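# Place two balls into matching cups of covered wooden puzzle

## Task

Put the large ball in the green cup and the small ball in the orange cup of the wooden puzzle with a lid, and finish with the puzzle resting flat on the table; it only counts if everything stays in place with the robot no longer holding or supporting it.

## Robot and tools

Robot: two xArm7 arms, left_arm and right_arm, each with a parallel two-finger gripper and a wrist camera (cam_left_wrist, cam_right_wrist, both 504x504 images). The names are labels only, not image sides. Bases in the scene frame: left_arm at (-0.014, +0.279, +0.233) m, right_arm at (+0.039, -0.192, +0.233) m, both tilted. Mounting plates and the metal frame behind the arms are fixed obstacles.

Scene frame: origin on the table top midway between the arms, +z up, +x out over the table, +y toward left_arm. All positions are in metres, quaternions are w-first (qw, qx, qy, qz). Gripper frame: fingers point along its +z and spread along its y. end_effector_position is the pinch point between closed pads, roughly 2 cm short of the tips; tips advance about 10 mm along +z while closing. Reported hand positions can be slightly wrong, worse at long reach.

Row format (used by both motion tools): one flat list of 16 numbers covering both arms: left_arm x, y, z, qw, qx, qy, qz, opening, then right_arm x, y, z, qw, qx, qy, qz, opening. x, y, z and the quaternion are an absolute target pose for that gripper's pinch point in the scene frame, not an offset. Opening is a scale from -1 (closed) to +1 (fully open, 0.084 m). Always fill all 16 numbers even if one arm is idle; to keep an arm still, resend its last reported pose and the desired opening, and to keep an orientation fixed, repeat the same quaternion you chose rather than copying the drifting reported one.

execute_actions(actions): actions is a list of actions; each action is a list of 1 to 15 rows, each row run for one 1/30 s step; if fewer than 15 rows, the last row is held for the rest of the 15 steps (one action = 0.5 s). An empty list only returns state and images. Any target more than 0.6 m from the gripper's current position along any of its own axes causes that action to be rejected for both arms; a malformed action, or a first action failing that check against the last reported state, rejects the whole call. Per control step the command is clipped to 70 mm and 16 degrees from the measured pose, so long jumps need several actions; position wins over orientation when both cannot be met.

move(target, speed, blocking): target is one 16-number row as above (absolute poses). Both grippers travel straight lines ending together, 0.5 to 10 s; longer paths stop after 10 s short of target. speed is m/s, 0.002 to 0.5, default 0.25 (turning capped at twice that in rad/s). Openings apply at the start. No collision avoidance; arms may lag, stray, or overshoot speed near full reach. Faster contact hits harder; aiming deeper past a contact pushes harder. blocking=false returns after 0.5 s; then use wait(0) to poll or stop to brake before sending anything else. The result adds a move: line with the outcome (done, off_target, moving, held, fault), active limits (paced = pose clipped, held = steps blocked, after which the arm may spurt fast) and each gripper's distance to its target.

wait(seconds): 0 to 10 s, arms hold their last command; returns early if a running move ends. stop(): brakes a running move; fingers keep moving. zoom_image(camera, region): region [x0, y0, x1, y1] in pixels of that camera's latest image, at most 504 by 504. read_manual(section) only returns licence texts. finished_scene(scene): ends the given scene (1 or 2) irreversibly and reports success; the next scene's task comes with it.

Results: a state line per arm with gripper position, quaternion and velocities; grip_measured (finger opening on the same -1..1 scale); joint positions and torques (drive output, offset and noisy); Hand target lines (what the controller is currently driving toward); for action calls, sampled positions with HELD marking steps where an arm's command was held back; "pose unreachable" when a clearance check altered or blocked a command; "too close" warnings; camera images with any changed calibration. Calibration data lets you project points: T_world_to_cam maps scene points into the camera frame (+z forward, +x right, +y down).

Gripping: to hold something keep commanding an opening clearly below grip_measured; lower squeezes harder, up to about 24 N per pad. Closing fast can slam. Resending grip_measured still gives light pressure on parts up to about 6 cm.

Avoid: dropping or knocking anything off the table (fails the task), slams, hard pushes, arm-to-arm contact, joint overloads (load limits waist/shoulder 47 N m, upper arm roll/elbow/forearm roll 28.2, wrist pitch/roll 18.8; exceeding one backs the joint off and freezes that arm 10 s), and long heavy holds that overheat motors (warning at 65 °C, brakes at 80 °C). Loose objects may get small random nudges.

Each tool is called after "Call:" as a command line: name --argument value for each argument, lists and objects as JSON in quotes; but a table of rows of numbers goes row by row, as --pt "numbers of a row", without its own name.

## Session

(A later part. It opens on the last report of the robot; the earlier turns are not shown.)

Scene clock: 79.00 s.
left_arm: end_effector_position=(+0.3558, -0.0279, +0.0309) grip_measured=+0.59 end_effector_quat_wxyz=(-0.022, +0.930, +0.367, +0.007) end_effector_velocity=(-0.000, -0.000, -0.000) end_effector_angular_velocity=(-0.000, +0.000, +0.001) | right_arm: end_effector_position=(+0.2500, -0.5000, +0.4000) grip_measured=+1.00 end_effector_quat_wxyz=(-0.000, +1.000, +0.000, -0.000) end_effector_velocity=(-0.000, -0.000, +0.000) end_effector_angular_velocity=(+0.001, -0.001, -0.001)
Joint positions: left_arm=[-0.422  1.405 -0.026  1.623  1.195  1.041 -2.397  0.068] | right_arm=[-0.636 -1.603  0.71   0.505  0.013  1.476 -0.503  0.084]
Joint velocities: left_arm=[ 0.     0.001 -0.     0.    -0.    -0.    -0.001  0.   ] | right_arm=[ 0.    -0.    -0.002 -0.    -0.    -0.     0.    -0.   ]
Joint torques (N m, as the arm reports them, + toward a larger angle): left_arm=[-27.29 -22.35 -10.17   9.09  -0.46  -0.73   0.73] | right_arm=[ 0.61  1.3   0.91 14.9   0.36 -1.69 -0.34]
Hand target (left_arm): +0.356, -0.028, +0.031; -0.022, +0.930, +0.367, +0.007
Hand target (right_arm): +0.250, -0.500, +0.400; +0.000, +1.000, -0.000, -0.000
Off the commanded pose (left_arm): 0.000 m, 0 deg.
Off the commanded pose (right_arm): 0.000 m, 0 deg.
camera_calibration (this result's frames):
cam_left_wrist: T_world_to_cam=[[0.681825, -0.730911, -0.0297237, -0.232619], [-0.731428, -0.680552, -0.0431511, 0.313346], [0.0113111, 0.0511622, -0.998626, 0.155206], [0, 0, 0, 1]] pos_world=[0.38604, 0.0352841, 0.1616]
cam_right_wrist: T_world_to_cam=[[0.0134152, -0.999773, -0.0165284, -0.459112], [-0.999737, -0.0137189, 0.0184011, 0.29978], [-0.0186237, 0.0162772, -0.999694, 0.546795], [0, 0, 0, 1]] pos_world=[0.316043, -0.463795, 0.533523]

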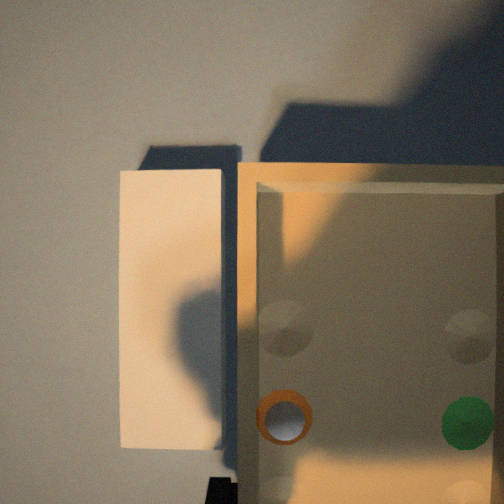

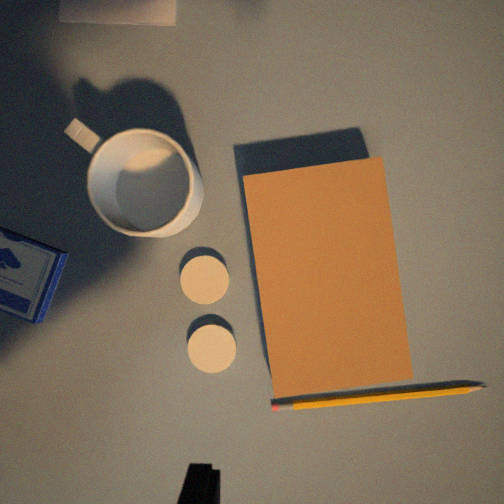

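Call:
execute_actions --actions '[[[0.3558,-0.0279,0.031,-0.015,0.93,0.367,0.005,0.1, 0.25,-0.5,0.4,0,1,0,0,1],[0.3558,-0.0279,0.031,-0.010,0.93,0.367,0.004,0.1, 0.25,-0.5,0.4,0,1,0,0,1],[0.3558,-0.0279,0.031,-0.006,0.93,0.367,0.003,0.1, 0.25,-0.5,0.4,0,1,0,0,1],[0.3558,-0.0279,0.031,-0.002,0.93,0.367,0.001,0.1, 0.25,-0.5,0.4,0,1,0,0,1]], [[0.3558,-0.0279,0.031,0.0135,0.93,0.367,-0.0065,0.1, 0.25,-0.5,0.4,0,1,0,0,1]], [[0.3558,-0.0279,0.031,-0.0135,0.93,0.367,0.0065,0.1, 0.25,-0.5,0.4,0,1,0,0,1],[0.3558,-0.0279,0.031,-0.0135,0.93,0.367,0.0065,0.1, 0.25,-0.5,0.4,0,1,0,0,1],[0.3558,-0.0279,0.031,-0.0135,0.93,0.367,0.0065,0.1, 0.25,-0.5,0.4,0,1,0,0,1],[0.3558,-0.0279,0.031,-0.0135,0.93,0.367,0.0065,0.1, 0.25,-0.5,0.4,0,1,0,0,1],[0.3558,-0.0279,0.031,-0.0135,0.93,0.367,0.0065,0.1, 0.25,-0.5,0.4,0,1,0,0,1],[0.3558,-0.0279,0.031,-0.0135,0.93,0.367,0.0065,0.1, 0.25,-0.5,0.4,0,1,0,0,1],[0.3558,-0.0279,0.031,-0.0135,0.93,0.367,0.0065,0.1, 0.25,-0.5,0.4,0,1,0,0,1],[0.3558,-0.0279,0.031,-0.0135,0.93,0.367,0.0065,0.1, 0.25,-0.5,0.4,0,1,0,0,1],[0.3558,-0.0279,0.031,-0.0135,0.93,0.367,0.0065,0.1, 0.25,-0.5,0.4,0,1,0,0,1],[0.3558,-0.0279,0.031,-0.0135,0.93,0.367,0.0065,0.1, 0.25,-0.5,0.4,0,1,0,0,1],[0.3558,-0.0279,0.031,0,0.93,0.367,0,0.1, 0.25,-0.5,0.4,0,1,0,0,1]]]'

Call:
wait --seconds 1

Scene clock: 103.07 s.
left_arm: end_effector_position=(+0.3561, -0.0274, +0.0307) grip_measured=+0.59 end_effector_quat_wxyz=(-0.003, +0.930, +0.367, +0.001) end_effector_velocity=(+0.014, +0.011, -0.006) end_effector_angular_velocity=(-0.080, +0.000, +0.025) | right_arm: end_effector_position=(+0.2500, -0.5000, +0.4000) grip_measured=+1.00 end_effector_quat_wxyz=(+0.000, +1.000, +0.000, +0.000) end_effector_velocity=(-0.000, -0.000, +0.000) end_effector_angular_velocity=(-0.001, -0.001, +0.001)
Joint positions: left_arm=[-0.408  1.378 -0.022  1.581  1.222  0.991 -2.414  0.068] | right_arm=[-0.636 -1.603  0.71   0.505  0.013  1.476 -0.503  0.084]
Joint velocities: left_arm=[ 0.053 -0.072  0.02  -0.081  0.056 -0.111 -0.026  0.   ] | right_arm=[ 0.    -0.001  0.    -0.    -0.    -0.    -0.001  0.   ]
Joint torques (N m, as the arm reports them, + toward a larger angle): left_arm=[-28.75 -20.17 -10.92   9.06  -0.68  -0.7    0.72] | right_arm=[ 0.28  1.16  0.72 14.96  0.25 -1.76 -0.3 ]
Hand target (left_arm): +0.356, -0.028, +0.031; -0.000, +0.930, +0.367, -0.000
Hand target (right_arm): +0.250, -0.500, +0.400; +0.000, +1.000, -0.000, -0.000
Off the commanded pose (left_arm): 0.001 m, 0 deg.
Off the commanded pose (right_arm): 0.000 m, 0 deg.
Step readings (end_effector_position; steps 1 to 15: 1st action; 16 to 30: 2nd action; 31 to 45: 3rd action):
0: left_arm (+0.3558, -0.0279, +0.0309) | right_arm (+0.2500, -0.5000, +0.4000)
1: left_arm (+0.3558, -0.0279, +0.0309) | right_arm (+0.2500, -0.5000, +0.4000)
2: left_arm (+0.3556, -0.0282, +0.0310) | right_arm (+0.2500, -0.5000, +0.4000)
4: left_arm (+0.3553, -0.0283, +0.0313) | right_arm (+0.2500, -0.5000, +0.4000)
8: left_arm (+0.3563, -0.0273, +0.0308) | right_arm (+0.2500, -0.5000, +0.4000)
15: left_arm (+0.3556, -0.0281, +0.0312) | right_arm (+0.2500, -0.5000, +0.4000)
16: left_arm (+0.3556, -0.0282, +0.0312) | right_arm (+0.2500, -0.5000, +0.4000)
17: left_arm (+0.3553, -0.0286, +0.0314) | right_arm (+0.2500, -0.5000, +0.4000)
19: left_arm (+0.3552, -0.0284, +0.0315) | right_arm (+0.2500, -0.5000, +0.4000)
23: left_arm (+0.3565, -0.0272, +0.0306) | right_arm (+0.2500, -0.5000, +0.4000)
30: left_arm (+0.3557, -0.0281, +0.0312) | right_arm (+0.2500, -0.5000, +0.4000)
31: left_arm (+0.3557, -0.0280, +0.0311) | right_arm (+0.2500, -0.5000, +0.4000)
32: left_arm (+0.3561, -0.0273, +0.0308) | right_arm (+0.2500, -0.5000, +0.4000)
34: left_arm (+0.3568, -0.0267, +0.0303) | right_arm (+0.2500, -0.5000, +0.4000)
38: left_arm (+0.3543, -0.0292, +0.0318) | right_arm (+0.2500, -0.5000, +0.4000)
45: end_effector_position above
camera_calibration (this result's frames):
cam_left_wrist: T_world_to_cam=[[0.682234, -0.731132, 0.00136919, -0.233575], [-0.730986, -0.682132, -0.0188603, 0.312878], [0.0147234, 0.0118663, -0.999821, 0.152756], [0, 0, 0, 1]] pos_world=[0.385813, 0.0408377, 0.15895]
cam_right_wrist: T_world_to_cam=[[0.0134152, -0.999773, -0.0165283, -0.459112], [-0.999737, -0.0137189, 0.018401, 0.29978], [-0.0186236, 0.0162771, -0.999694, 0.546795], [0, 0, 0, 1]] pos_world=[0.316043, -0.463795, 0.533523]

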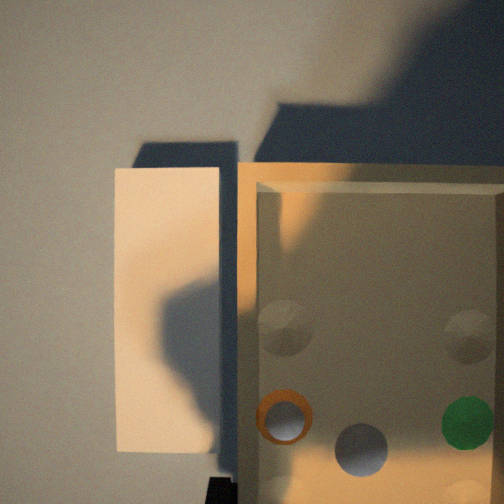

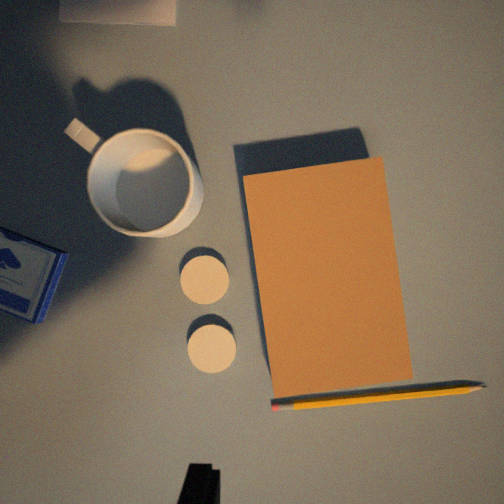

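Scene clock: 104.07 s.
left_arm: end_effector_position=(+0.3558, -0.0279, +0.0309) grip_measured=+0.59 end_effector_quat_wxyz=(-0.000, +0.930, +0.367, -0.000) end_effector_velocity=(+0.000, -0.000, +0.001) end_effector_angular_velocity=(-0.001, -0.001, -0.002) | right_arm: end_effector_position=(+0.2500, -0.5000, +0.4000) grip_measured=+1.00 end_effector_quat_wxyz=(-0.000, +1.000, +0.000, +0.000) end_effector_velocity=(-0.000, -0.000, +0.000) end_effector_angular_velocity=(+0.001, -0.001, -0.001)
Joint positions: left_arm=[-0.406  1.375 -0.023  1.576  1.226  0.984 -2.416  0.068] | right_arm=[-0.636 -1.603  0.71   0.505  0.013  1.476 -0.503  0.084]
Joint velocities: left_arm=[-0.001 -0.    -0.001  0.    -0.     0.     0.002 -0.   ] | right_arm=[ 0.    -0.    -0.002  0.    -0.    -0.    -0.     0.   ]
Joint torques (N m, as the arm reports them, + toward a larger angle): left_arm=[-27.12 -21.9  -10.3    8.66  -0.49  -0.77   0.72] | right_arm=[ 0.11  1.13  0.83 14.83  0.36 -1.82 -0.38]
Hand target (left_arm): +0.356, -0.028, +0.031; -0.000, +0.930, +0.367, -0.000
Hand target (right_arm): +0.250, -0.500, +0.400; +0.000, +1.000, -0.000, -0.000
Off the commanded pose (left_arm): 0.000 m, 0 deg.
Off the commanded pose (right_arm): 0.000 m, 0 deg.
wait: 1.00 s; at rest by 0.17 s
camera_calibration (this result's frames):
cam_left_wrist: T_world_to_cam=[[0.681833, -0.731482, 0.00614136, -0.233732], [-0.731362, -0.681841, -0.0142373, 0.312369], [0.0146018, 0.00521593, -0.99988, 0.152836], [0, 0, 0, 1]] pos_world=[0.385589, 0.041218, 0.1587]
cam_right_wrist: T_world_to_cam=[[0.0134153, -0.999773, -0.0165287, -0.459112], [-0.999737, -0.013719, 0.0184009, 0.29978], [-0.0186234, 0.0162775, -0.999694, 0.546795], [0, 0, 0, 1]] pos_world=[0.316043, -0.463795, 0.533523]

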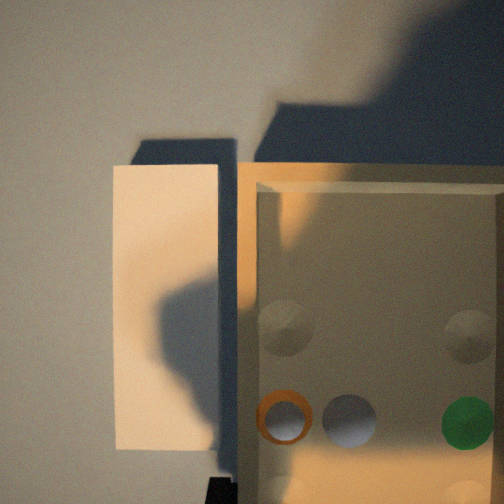

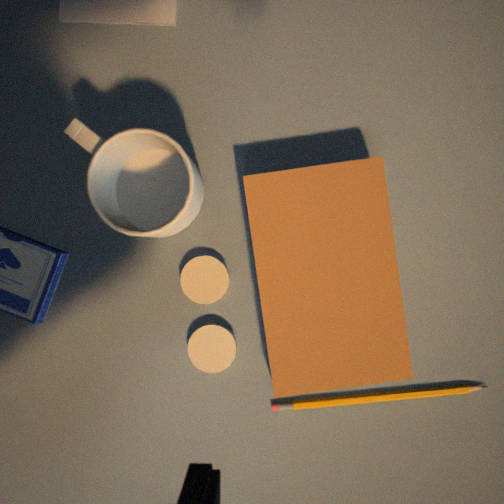

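Call:
move --target '[0.3558,-0.0279,0.031,-0.0193,0.93,0.367,-0.0055,0.1, 0.25,-0.5,0.4,0,1,0,0,1]' --speed 0.04

Call:
wait --seconds 2

Scene clock: 108.67 s.
left_arm: end_effector_position=(+0.3558, -0.0279, +0.0310) grip_measured=+0.59 end_effector_quat_wxyz=(-0.019, +0.930, +0.367, -0.005) end_effector_velocity=(+0.000, +0.001, -0.001) end_effector_angular_velocity=(+0.008, +0.004, -0.002) | right_arm: end_effector_position=(+0.2500, -0.5000, +0.4000) grip_measured=+1.00 end_effector_quat_wxyz=(-0.000, +1.000, +0.000, +0.000) end_effector_velocity=(-0.000, -0.000, +0.000) end_effector_angular_velocity=(-0.000, -0.001, +0.001)
Joint positions: left_arm=[-0.406  1.397 -0.033  1.62   1.186  1.031 -2.381  0.068] | right_arm=[-0.636 -1.603  0.71   0.505  0.013  1.476 -0.503  0.084]
Joint velocities: left_arm=[ 0.     0.004  0.001  0.006 -0.006  0.008  0.007  0.   ] | right_arm=[ 0.    -0.001 -0.001  0.    -0.     0.    -0.001 -0.   ]
Joint torques (N m, as the arm reports them, + toward a larger angle): left_arm=[-27.12 -22.07 -10.29   8.9   -0.61  -0.81   0.73] | right_arm=[ 0.35  1.31  1.05 14.93  0.4  -1.64 -0.43]
Hand target (left_arm): +0.356, -0.028, +0.031; -0.019, +0.930, +0.367, -0.006
Hand target (right_arm): +0.250, -0.500, +0.400; -0.000, +1.000, -0.000, -0.000
Off the commanded pose (left_arm): 0.000 m, 0 deg.
Off the commanded pose (right_arm): 0.000 m, 0 deg.
move: done
camera_calibration (this result's frames):
cam_left_wrist: T_world_to_cam=[[0.681551, -0.731028, -0.0329645, -0.232458], [-0.731711, -0.681379, -0.0179143, 0.312602], [-0.00936546, 0.03633, -0.999296, 0.162255], [0, 0, 0, 1]] pos_world=[0.388686, 0.0371724, 0.160078]
cam_right_wrist: T_world_to_cam=[[0.0134154, -0.999773, -0.0165285, -0.459112], [-0.999737, -0.0137191, 0.0184009, 0.29978], [-0.0186235, 0.0162773, -0.999694, 0.546795], [0, 0, 0, 1]] pos_world=[0.316043, -0.463795, 0.533523]

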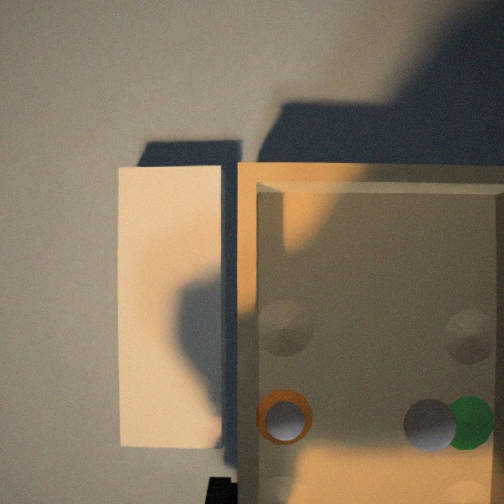

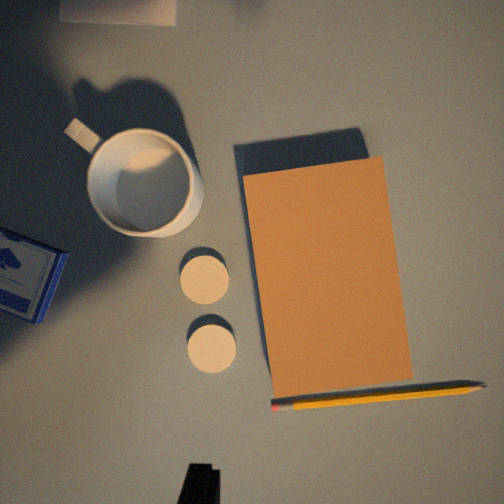

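Scene clock: 110.67 s.
left_arm: end_effector_position=(+0.3558, -0.0279, +0.0310) grip_measured=+0.59 end_effector_quat_wxyz=(-0.019, +0.930, +0.367, -0.006) end_effector_velocity=(+0.000, +0.000, -0.000) end_effector_angular_velocity=(+0.001, -0.000, +0.000) | right_arm: end_effector_position=(+0.2500, -0.5000, +0.4000) grip_measured=+1.00 end_effector_quat_wxyz=(+0.000, +1.000, +0.000, -0.000) end_effector_velocity=(-0.000, -0.000, +0.000) end_effector_angular_velocity=(+0.001, -0.001, -0.002)
Joint positions: left_arm=[-0.406  1.398 -0.034  1.62   1.186  1.031 -2.38   0.068] | right_arm=[-0.636 -1.603  0.71   0.505  0.013  1.476 -0.503  0.084]
Joint velocities: left_arm=[-0.    -0.     0.001 -0.    -0.    -0.     0.    -0.   ] | right_arm=[ 0.    -0.001 -0.002 -0.    -0.    -0.     0.001  0.   ]
Joint torques (N m, as the arm reports them, + toward a larger angle): left_arm=[-27.2  -22.13 -10.28   8.68  -0.52  -0.77   0.72] | right_arm=[ 0.15  1.5   0.85 14.84  0.2  -1.76 -0.35]
Hand target (left_arm): +0.356, -0.028, +0.031; -0.019, +0.930, +0.367, -0.006
Hand target (right_arm): +0.250, -0.500, +0.400; -0.000, +1.000, -0.000, -0.000
Off the commanded pose (left_arm): 0.000 m, 0 deg.
Off the commanded pose (right_arm): 0.000 m, 0 deg.
wait: 2.00 s; at rest by 0.17 s
camera_calibration (this result's frames):
cam_left_wrist: T_world_to_cam=[[0.681562, -0.730998, -0.0333929, -0.232455], [-0.731697, -0.681392, -0.0179904, 0.312629], [-0.00960267, 0.0366951, -0.99928, 0.16234], [0, 0, 0, 1]] pos_world=[0.388741, 0.0371419, 0.160085]
cam_right_wrist: T_world_to_cam=[[0.0134152, -0.999773, -0.0165284, -0.459112], [-0.999737, -0.0137189, 0.0184011, 0.29978], [-0.0186237, 0.0162771, -0.999694, 0.546795], [0, 0, 0, 1]] pos_world=[0.316043, -0.463795, 0.533523]

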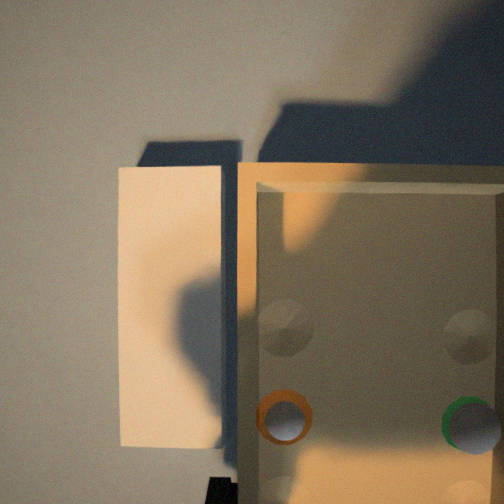

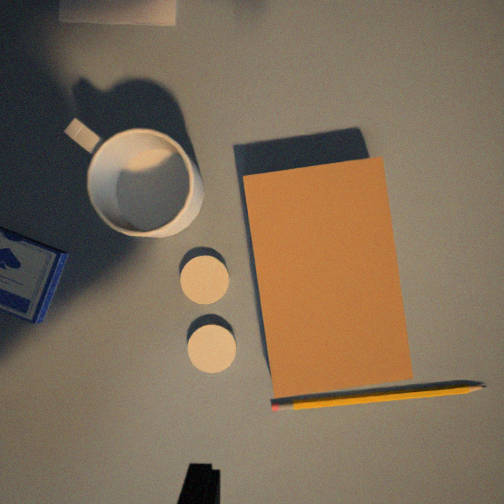

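Call:
move --target '[0.3558,-0.0279,0.0201,0,0.93,0.367,0,0.1, 0.25,-0.5,0.4,0,1,0,0,1]' --speed 0.03

Call:
execute_actions --actions '[[[0.3558,-0.0279,0.0201,0,0.93,0.367,0,0.9, 0.25,-0.5,0.4,0,1,0,0,1]]]'

Call:
move --target '[0.3558,-0.0279,0.09,0,0.93,0.367,0,0.9, 0.25,-0.5,0.4,0,1,0,0,1]'

Scene clock: 126.17 s.
left_arm: end_effector_position=(+0.3557, -0.0279, +0.0203) grip_measured=+0.59 end_effector_quat_wxyz=(-0.000, +0.930, +0.367, -0.000) end_effector_velocity=(-0.000, -0.001, -0.000) end_effector_angular_velocity=(-0.006, -0.003, +0.001) | right_arm: end_effector_position=(+0.2500, -0.5000, +0.4000) grip_measured=+1.00 end_effector_quat_wxyz=(-0.000, +1.000, -0.000, -0.000) end_effector_velocity=(-0.000, -0.000, +0.000) end_effector_angular_velocity=(-0.001, -0.001, -0.001)
Joint positions: left_arm=[-0.396  1.394 -0.012  1.59   1.236  0.971 -2.417  0.068] | right_arm=[-0.636 -1.603  0.71   0.505  0.013  1.476 -0.503  0.084]
Joint velocities: left_arm=[ 0.    -0.     0.001 -0.003  0.006 -0.008 -0.006 -0.   ] | right_arm=[-0.    -0.002 -0.001  0.    -0.    -0.    -0.001  0.   ]
Joint torques (N m, as the arm reports them, + toward a larger angle): left_arm=[-26.98 -21.64 -10.32   8.51  -0.55  -0.8    0.68] | right_arm=[ 0.04  1.28  0.95 14.89  0.39 -1.7  -0.26]
Hand target (left_arm): +0.356, -0.028, +0.020; -0.000, +0.930, +0.367, -0.000
Hand target (right_arm): +0.250, -0.500, +0.400; +0.000, +1.000, +0.000, +0.000
Off the commanded pose (left_arm): 0.000 m, 0 deg.
Off the commanded pose (right_arm): 0.000 m, 0 deg.
move: done
camera_calibration (this result's frames):
cam_left_wrist: T_world_to_cam=[[0.681878, -0.73144, 0.00619581, -0.233691], [-0.73132, -0.681887, -0.014201, 0.312141], [0.014612, 0.00515225, -0.99988, 0.142151], [0, 0, 0, 1]] pos_world=[0.385546, 0.0411816, 0.148015]
cam_right_wrist: T_world_to_cam=[[0.013415, -0.999773, -0.0165284, -0.459112], [-0.999737, -0.0137187, 0.0184011, 0.29978], [-0.0186237, 0.0162772, -0.999694, 0.546795], [0, 0, 0, 1]] pos_world=[0.316043, -0.463795, 0.533523]

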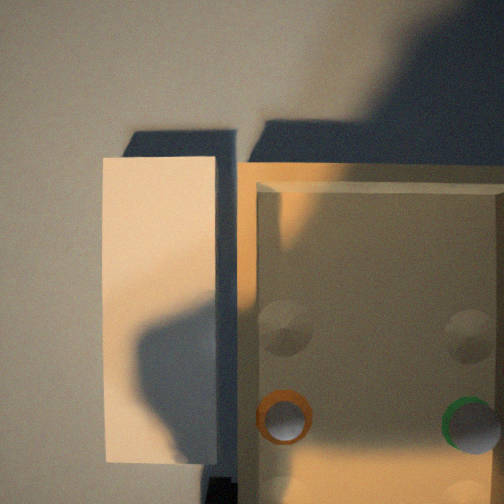

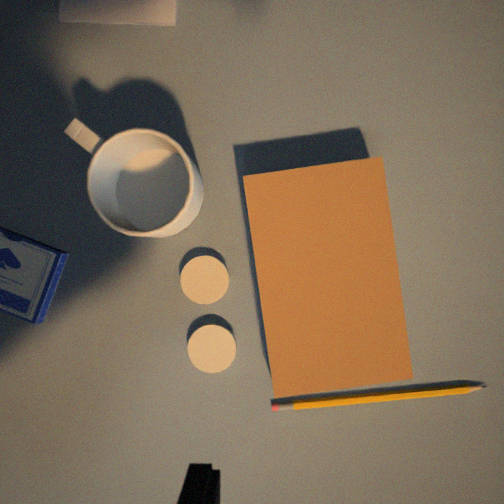

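Scene clock: 126.67 s.
left_arm: end_effector_position=(+0.3558, -0.0279, +0.0201) grip_measured=+0.90 end_effector_quat_wxyz=(+0.000, +0.930, +0.367, +0.000) end_effector_velocity=(+0.001, -0.001, +0.001) end_effector_angular_velocity=(-0.002, -0.001, +0.001) | right_arm: end_effector_position=(+0.2500, -0.5000, +0.4000) grip_measured=+1.00 end_effector_quat_wxyz=(+0.000, +1.000, +0.000, +0.000) end_effector_velocity=(-0.000, -0.000, +0.000) end_effector_angular_velocity=(-0.000, -0.001, +0.000)
Joint positions: left_arm=[-0.396  1.394 -0.012  1.59   1.237  0.97  -2.417  0.08 ] | right_arm=[-0.636 -1.603  0.71   0.505  0.013  1.476 -0.503  0.084]
Joint velocities: left_arm=[-0.    -0.001 -0.001  0.001  0.    -0.    -0.001  0.   ] | right_arm=[ 0.    -0.001 -0.    -0.     0.    -0.    -0.001 -0.   ]
Joint torques (N m, as the arm reports them, + toward a larger angle): left_arm=[-26.74 -21.53 -10.16   8.46  -0.43  -0.9    0.65] | right_arm=[ 0.31  0.96  0.89 15.02  0.18 -1.8  -0.39]
Hand target (left_arm): +0.356, -0.028, +0.020; +0.000, +0.930, +0.367, -0.000
Hand target (right_arm): +0.250, -0.500, +0.400; +0.000, +1.000, -0.000, +0.000
Off the commanded pose (left_arm): 0.000 m, 0 deg.
Off the commanded pose (right_arm): 0.000 m, 0 deg.
Step readings (end_effector_position):
0: left_arm (+0.3557, -0.0279, +0.0203) | right_arm (+0.2500, -0.5000, +0.4000)
1: left_arm (+0.3558, -0.0280, +0.0203) | right_arm (+0.2500, -0.5000, +0.4000)
2: left_arm (+0.3558, -0.0280, +0.0202) | right_arm (+0.2500, -0.5000, +0.4000)
4: left_arm (+0.3558, -0.0280, +0.0203) | right_arm (+0.2500, -0.5000, +0.4000)
8: left_arm (+0.3559, -0.0280, +0.0203) | right_arm (+0.2500, -0.5000, +0.4000)
15: end_effector_position above
camera_calibration (this result's frames):
cam_left_wrist: T_world_to_cam=[[0.681849, -0.731464, 0.00653365, -0.233719], [-0.731343, -0.681862, -0.0142085, 0.312203], [0.014848, 0.00490969, -0.999878, 0.141918], [0, 0, 0, 1]] pos_world=[0.385581, 0.0412256, 0.147863]
cam_right_wrist: T_world_to_cam=[[0.0134152, -0.999773, -0.0165283, -0.459112], [-0.999737, -0.0137189, 0.0184009, 0.29978], [-0.0186235, 0.0162771, -0.999694, 0.546795], [0, 0, 0, 1]] pos_world=[0.316043, -0.463795, 0.533523]

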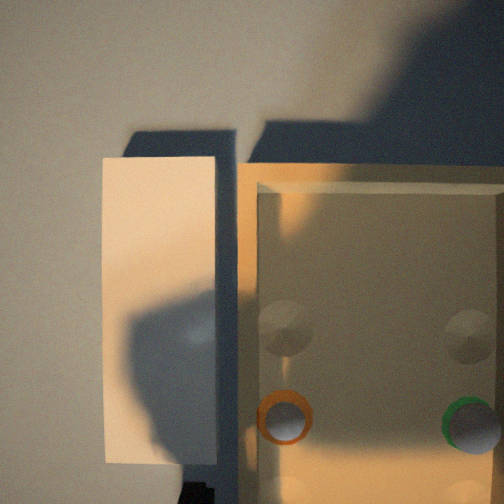

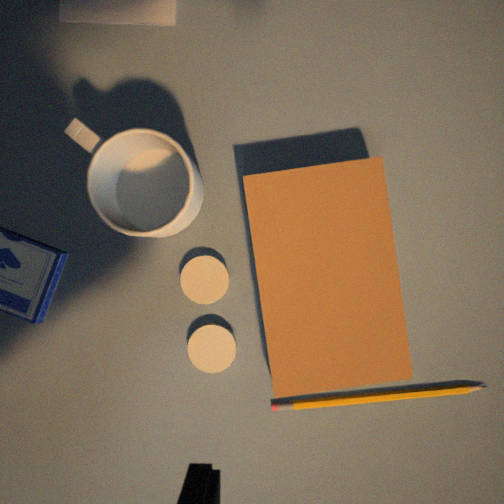

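Scene clock: 127.53 s.
left_arm: end_effector_position=(+0.3559, -0.0274, +0.0891) grip_measured=+0.90 end_effector_quat_wxyz=(-0.001, +0.930, +0.367, +0.000) end_effector_velocity=(+0.001, -0.005, +0.008) end_effector_angular_velocity=(-0.014, -0.005, -0.001) | right_arm: end_effector_position=(+0.2500, -0.5000, +0.4000) grip_measured=+1.00 end_effector_quat_wxyz=(+0.000, +1.000, +0.000, +0.000) end_effector_velocity=(+0.000, +0.000, -0.000) end_effector_angular_velocity=(+0.002, +0.001, +0.001)
Joint positions: left_arm=[-0.456  1.278 -0.079  1.52   1.164  1.062 -2.402  0.08 ] | right_arm=[-0.636 -1.603  0.71   0.505  0.013  1.476 -0.503  0.084]
Joint velocities: left_arm=[-0.006 -0.004 -0.009  0.003 -0.001 -0.001  0.     0.   ] | right_arm=[-0.     0.002 -0.001 -0.    -0.    -0.    -0.     0.   ]
Joint torques (N m, as the arm reports them, + toward a larger angle): left_arm=[-26.31 -21.87 -10.37   9.46  -0.44  -0.74   0.65] | right_arm=[ 0.44  1.05  1.   14.84  0.26 -1.76 -0.37]
Hand target (left_arm): +0.356, -0.028, +0.090; -0.000, +0.930, +0.367, +0.000
Hand target (right_arm): +0.250, -0.500, +0.400; -0.000, +1.000, -0.000, +0.000
Off the commanded pose (left_arm): 0.001 m, 0 deg.
Off the commanded pose (right_arm): 0.000 m, 0 deg.
move: done
camera_calibration (this result's frames):
cam_left_wrist: T_world_to_cam=[[0.681384, -0.731908, 0.00523541, -0.233592], [-0.731778, -0.681372, -0.0152657, 0.313877], [0.0147403, 0.00657064, -0.99987, 0.210963], [0, 0, 0, 1]] pos_world=[0.385745, 0.0415131, 0.21695]
cam_right_wrist: T_world_to_cam=[[0.0134151, -0.999773, -0.0165284, -0.459112], [-0.999737, -0.0137189, 0.0184009, 0.29978], [-0.0186235, 0.0162772, -0.999694, 0.546795], [0, 0, 0, 1]] pos_world=[0.316043, -0.463795, 0.533523]

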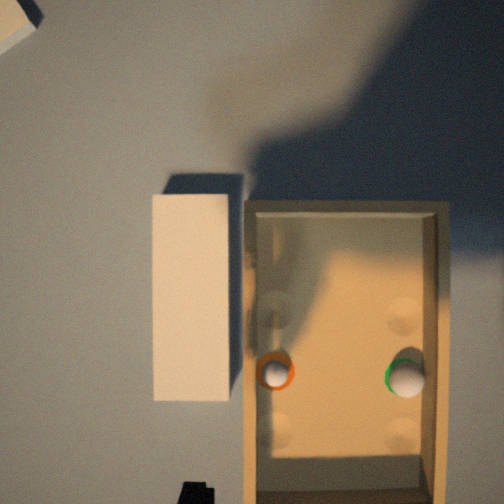

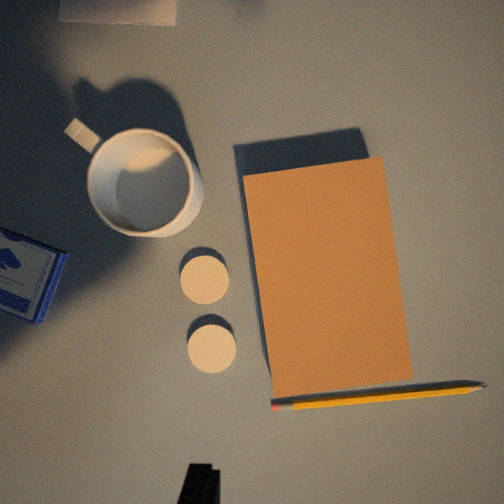

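Call:
finished_scene --scene 1

The scene is finished: the task was done.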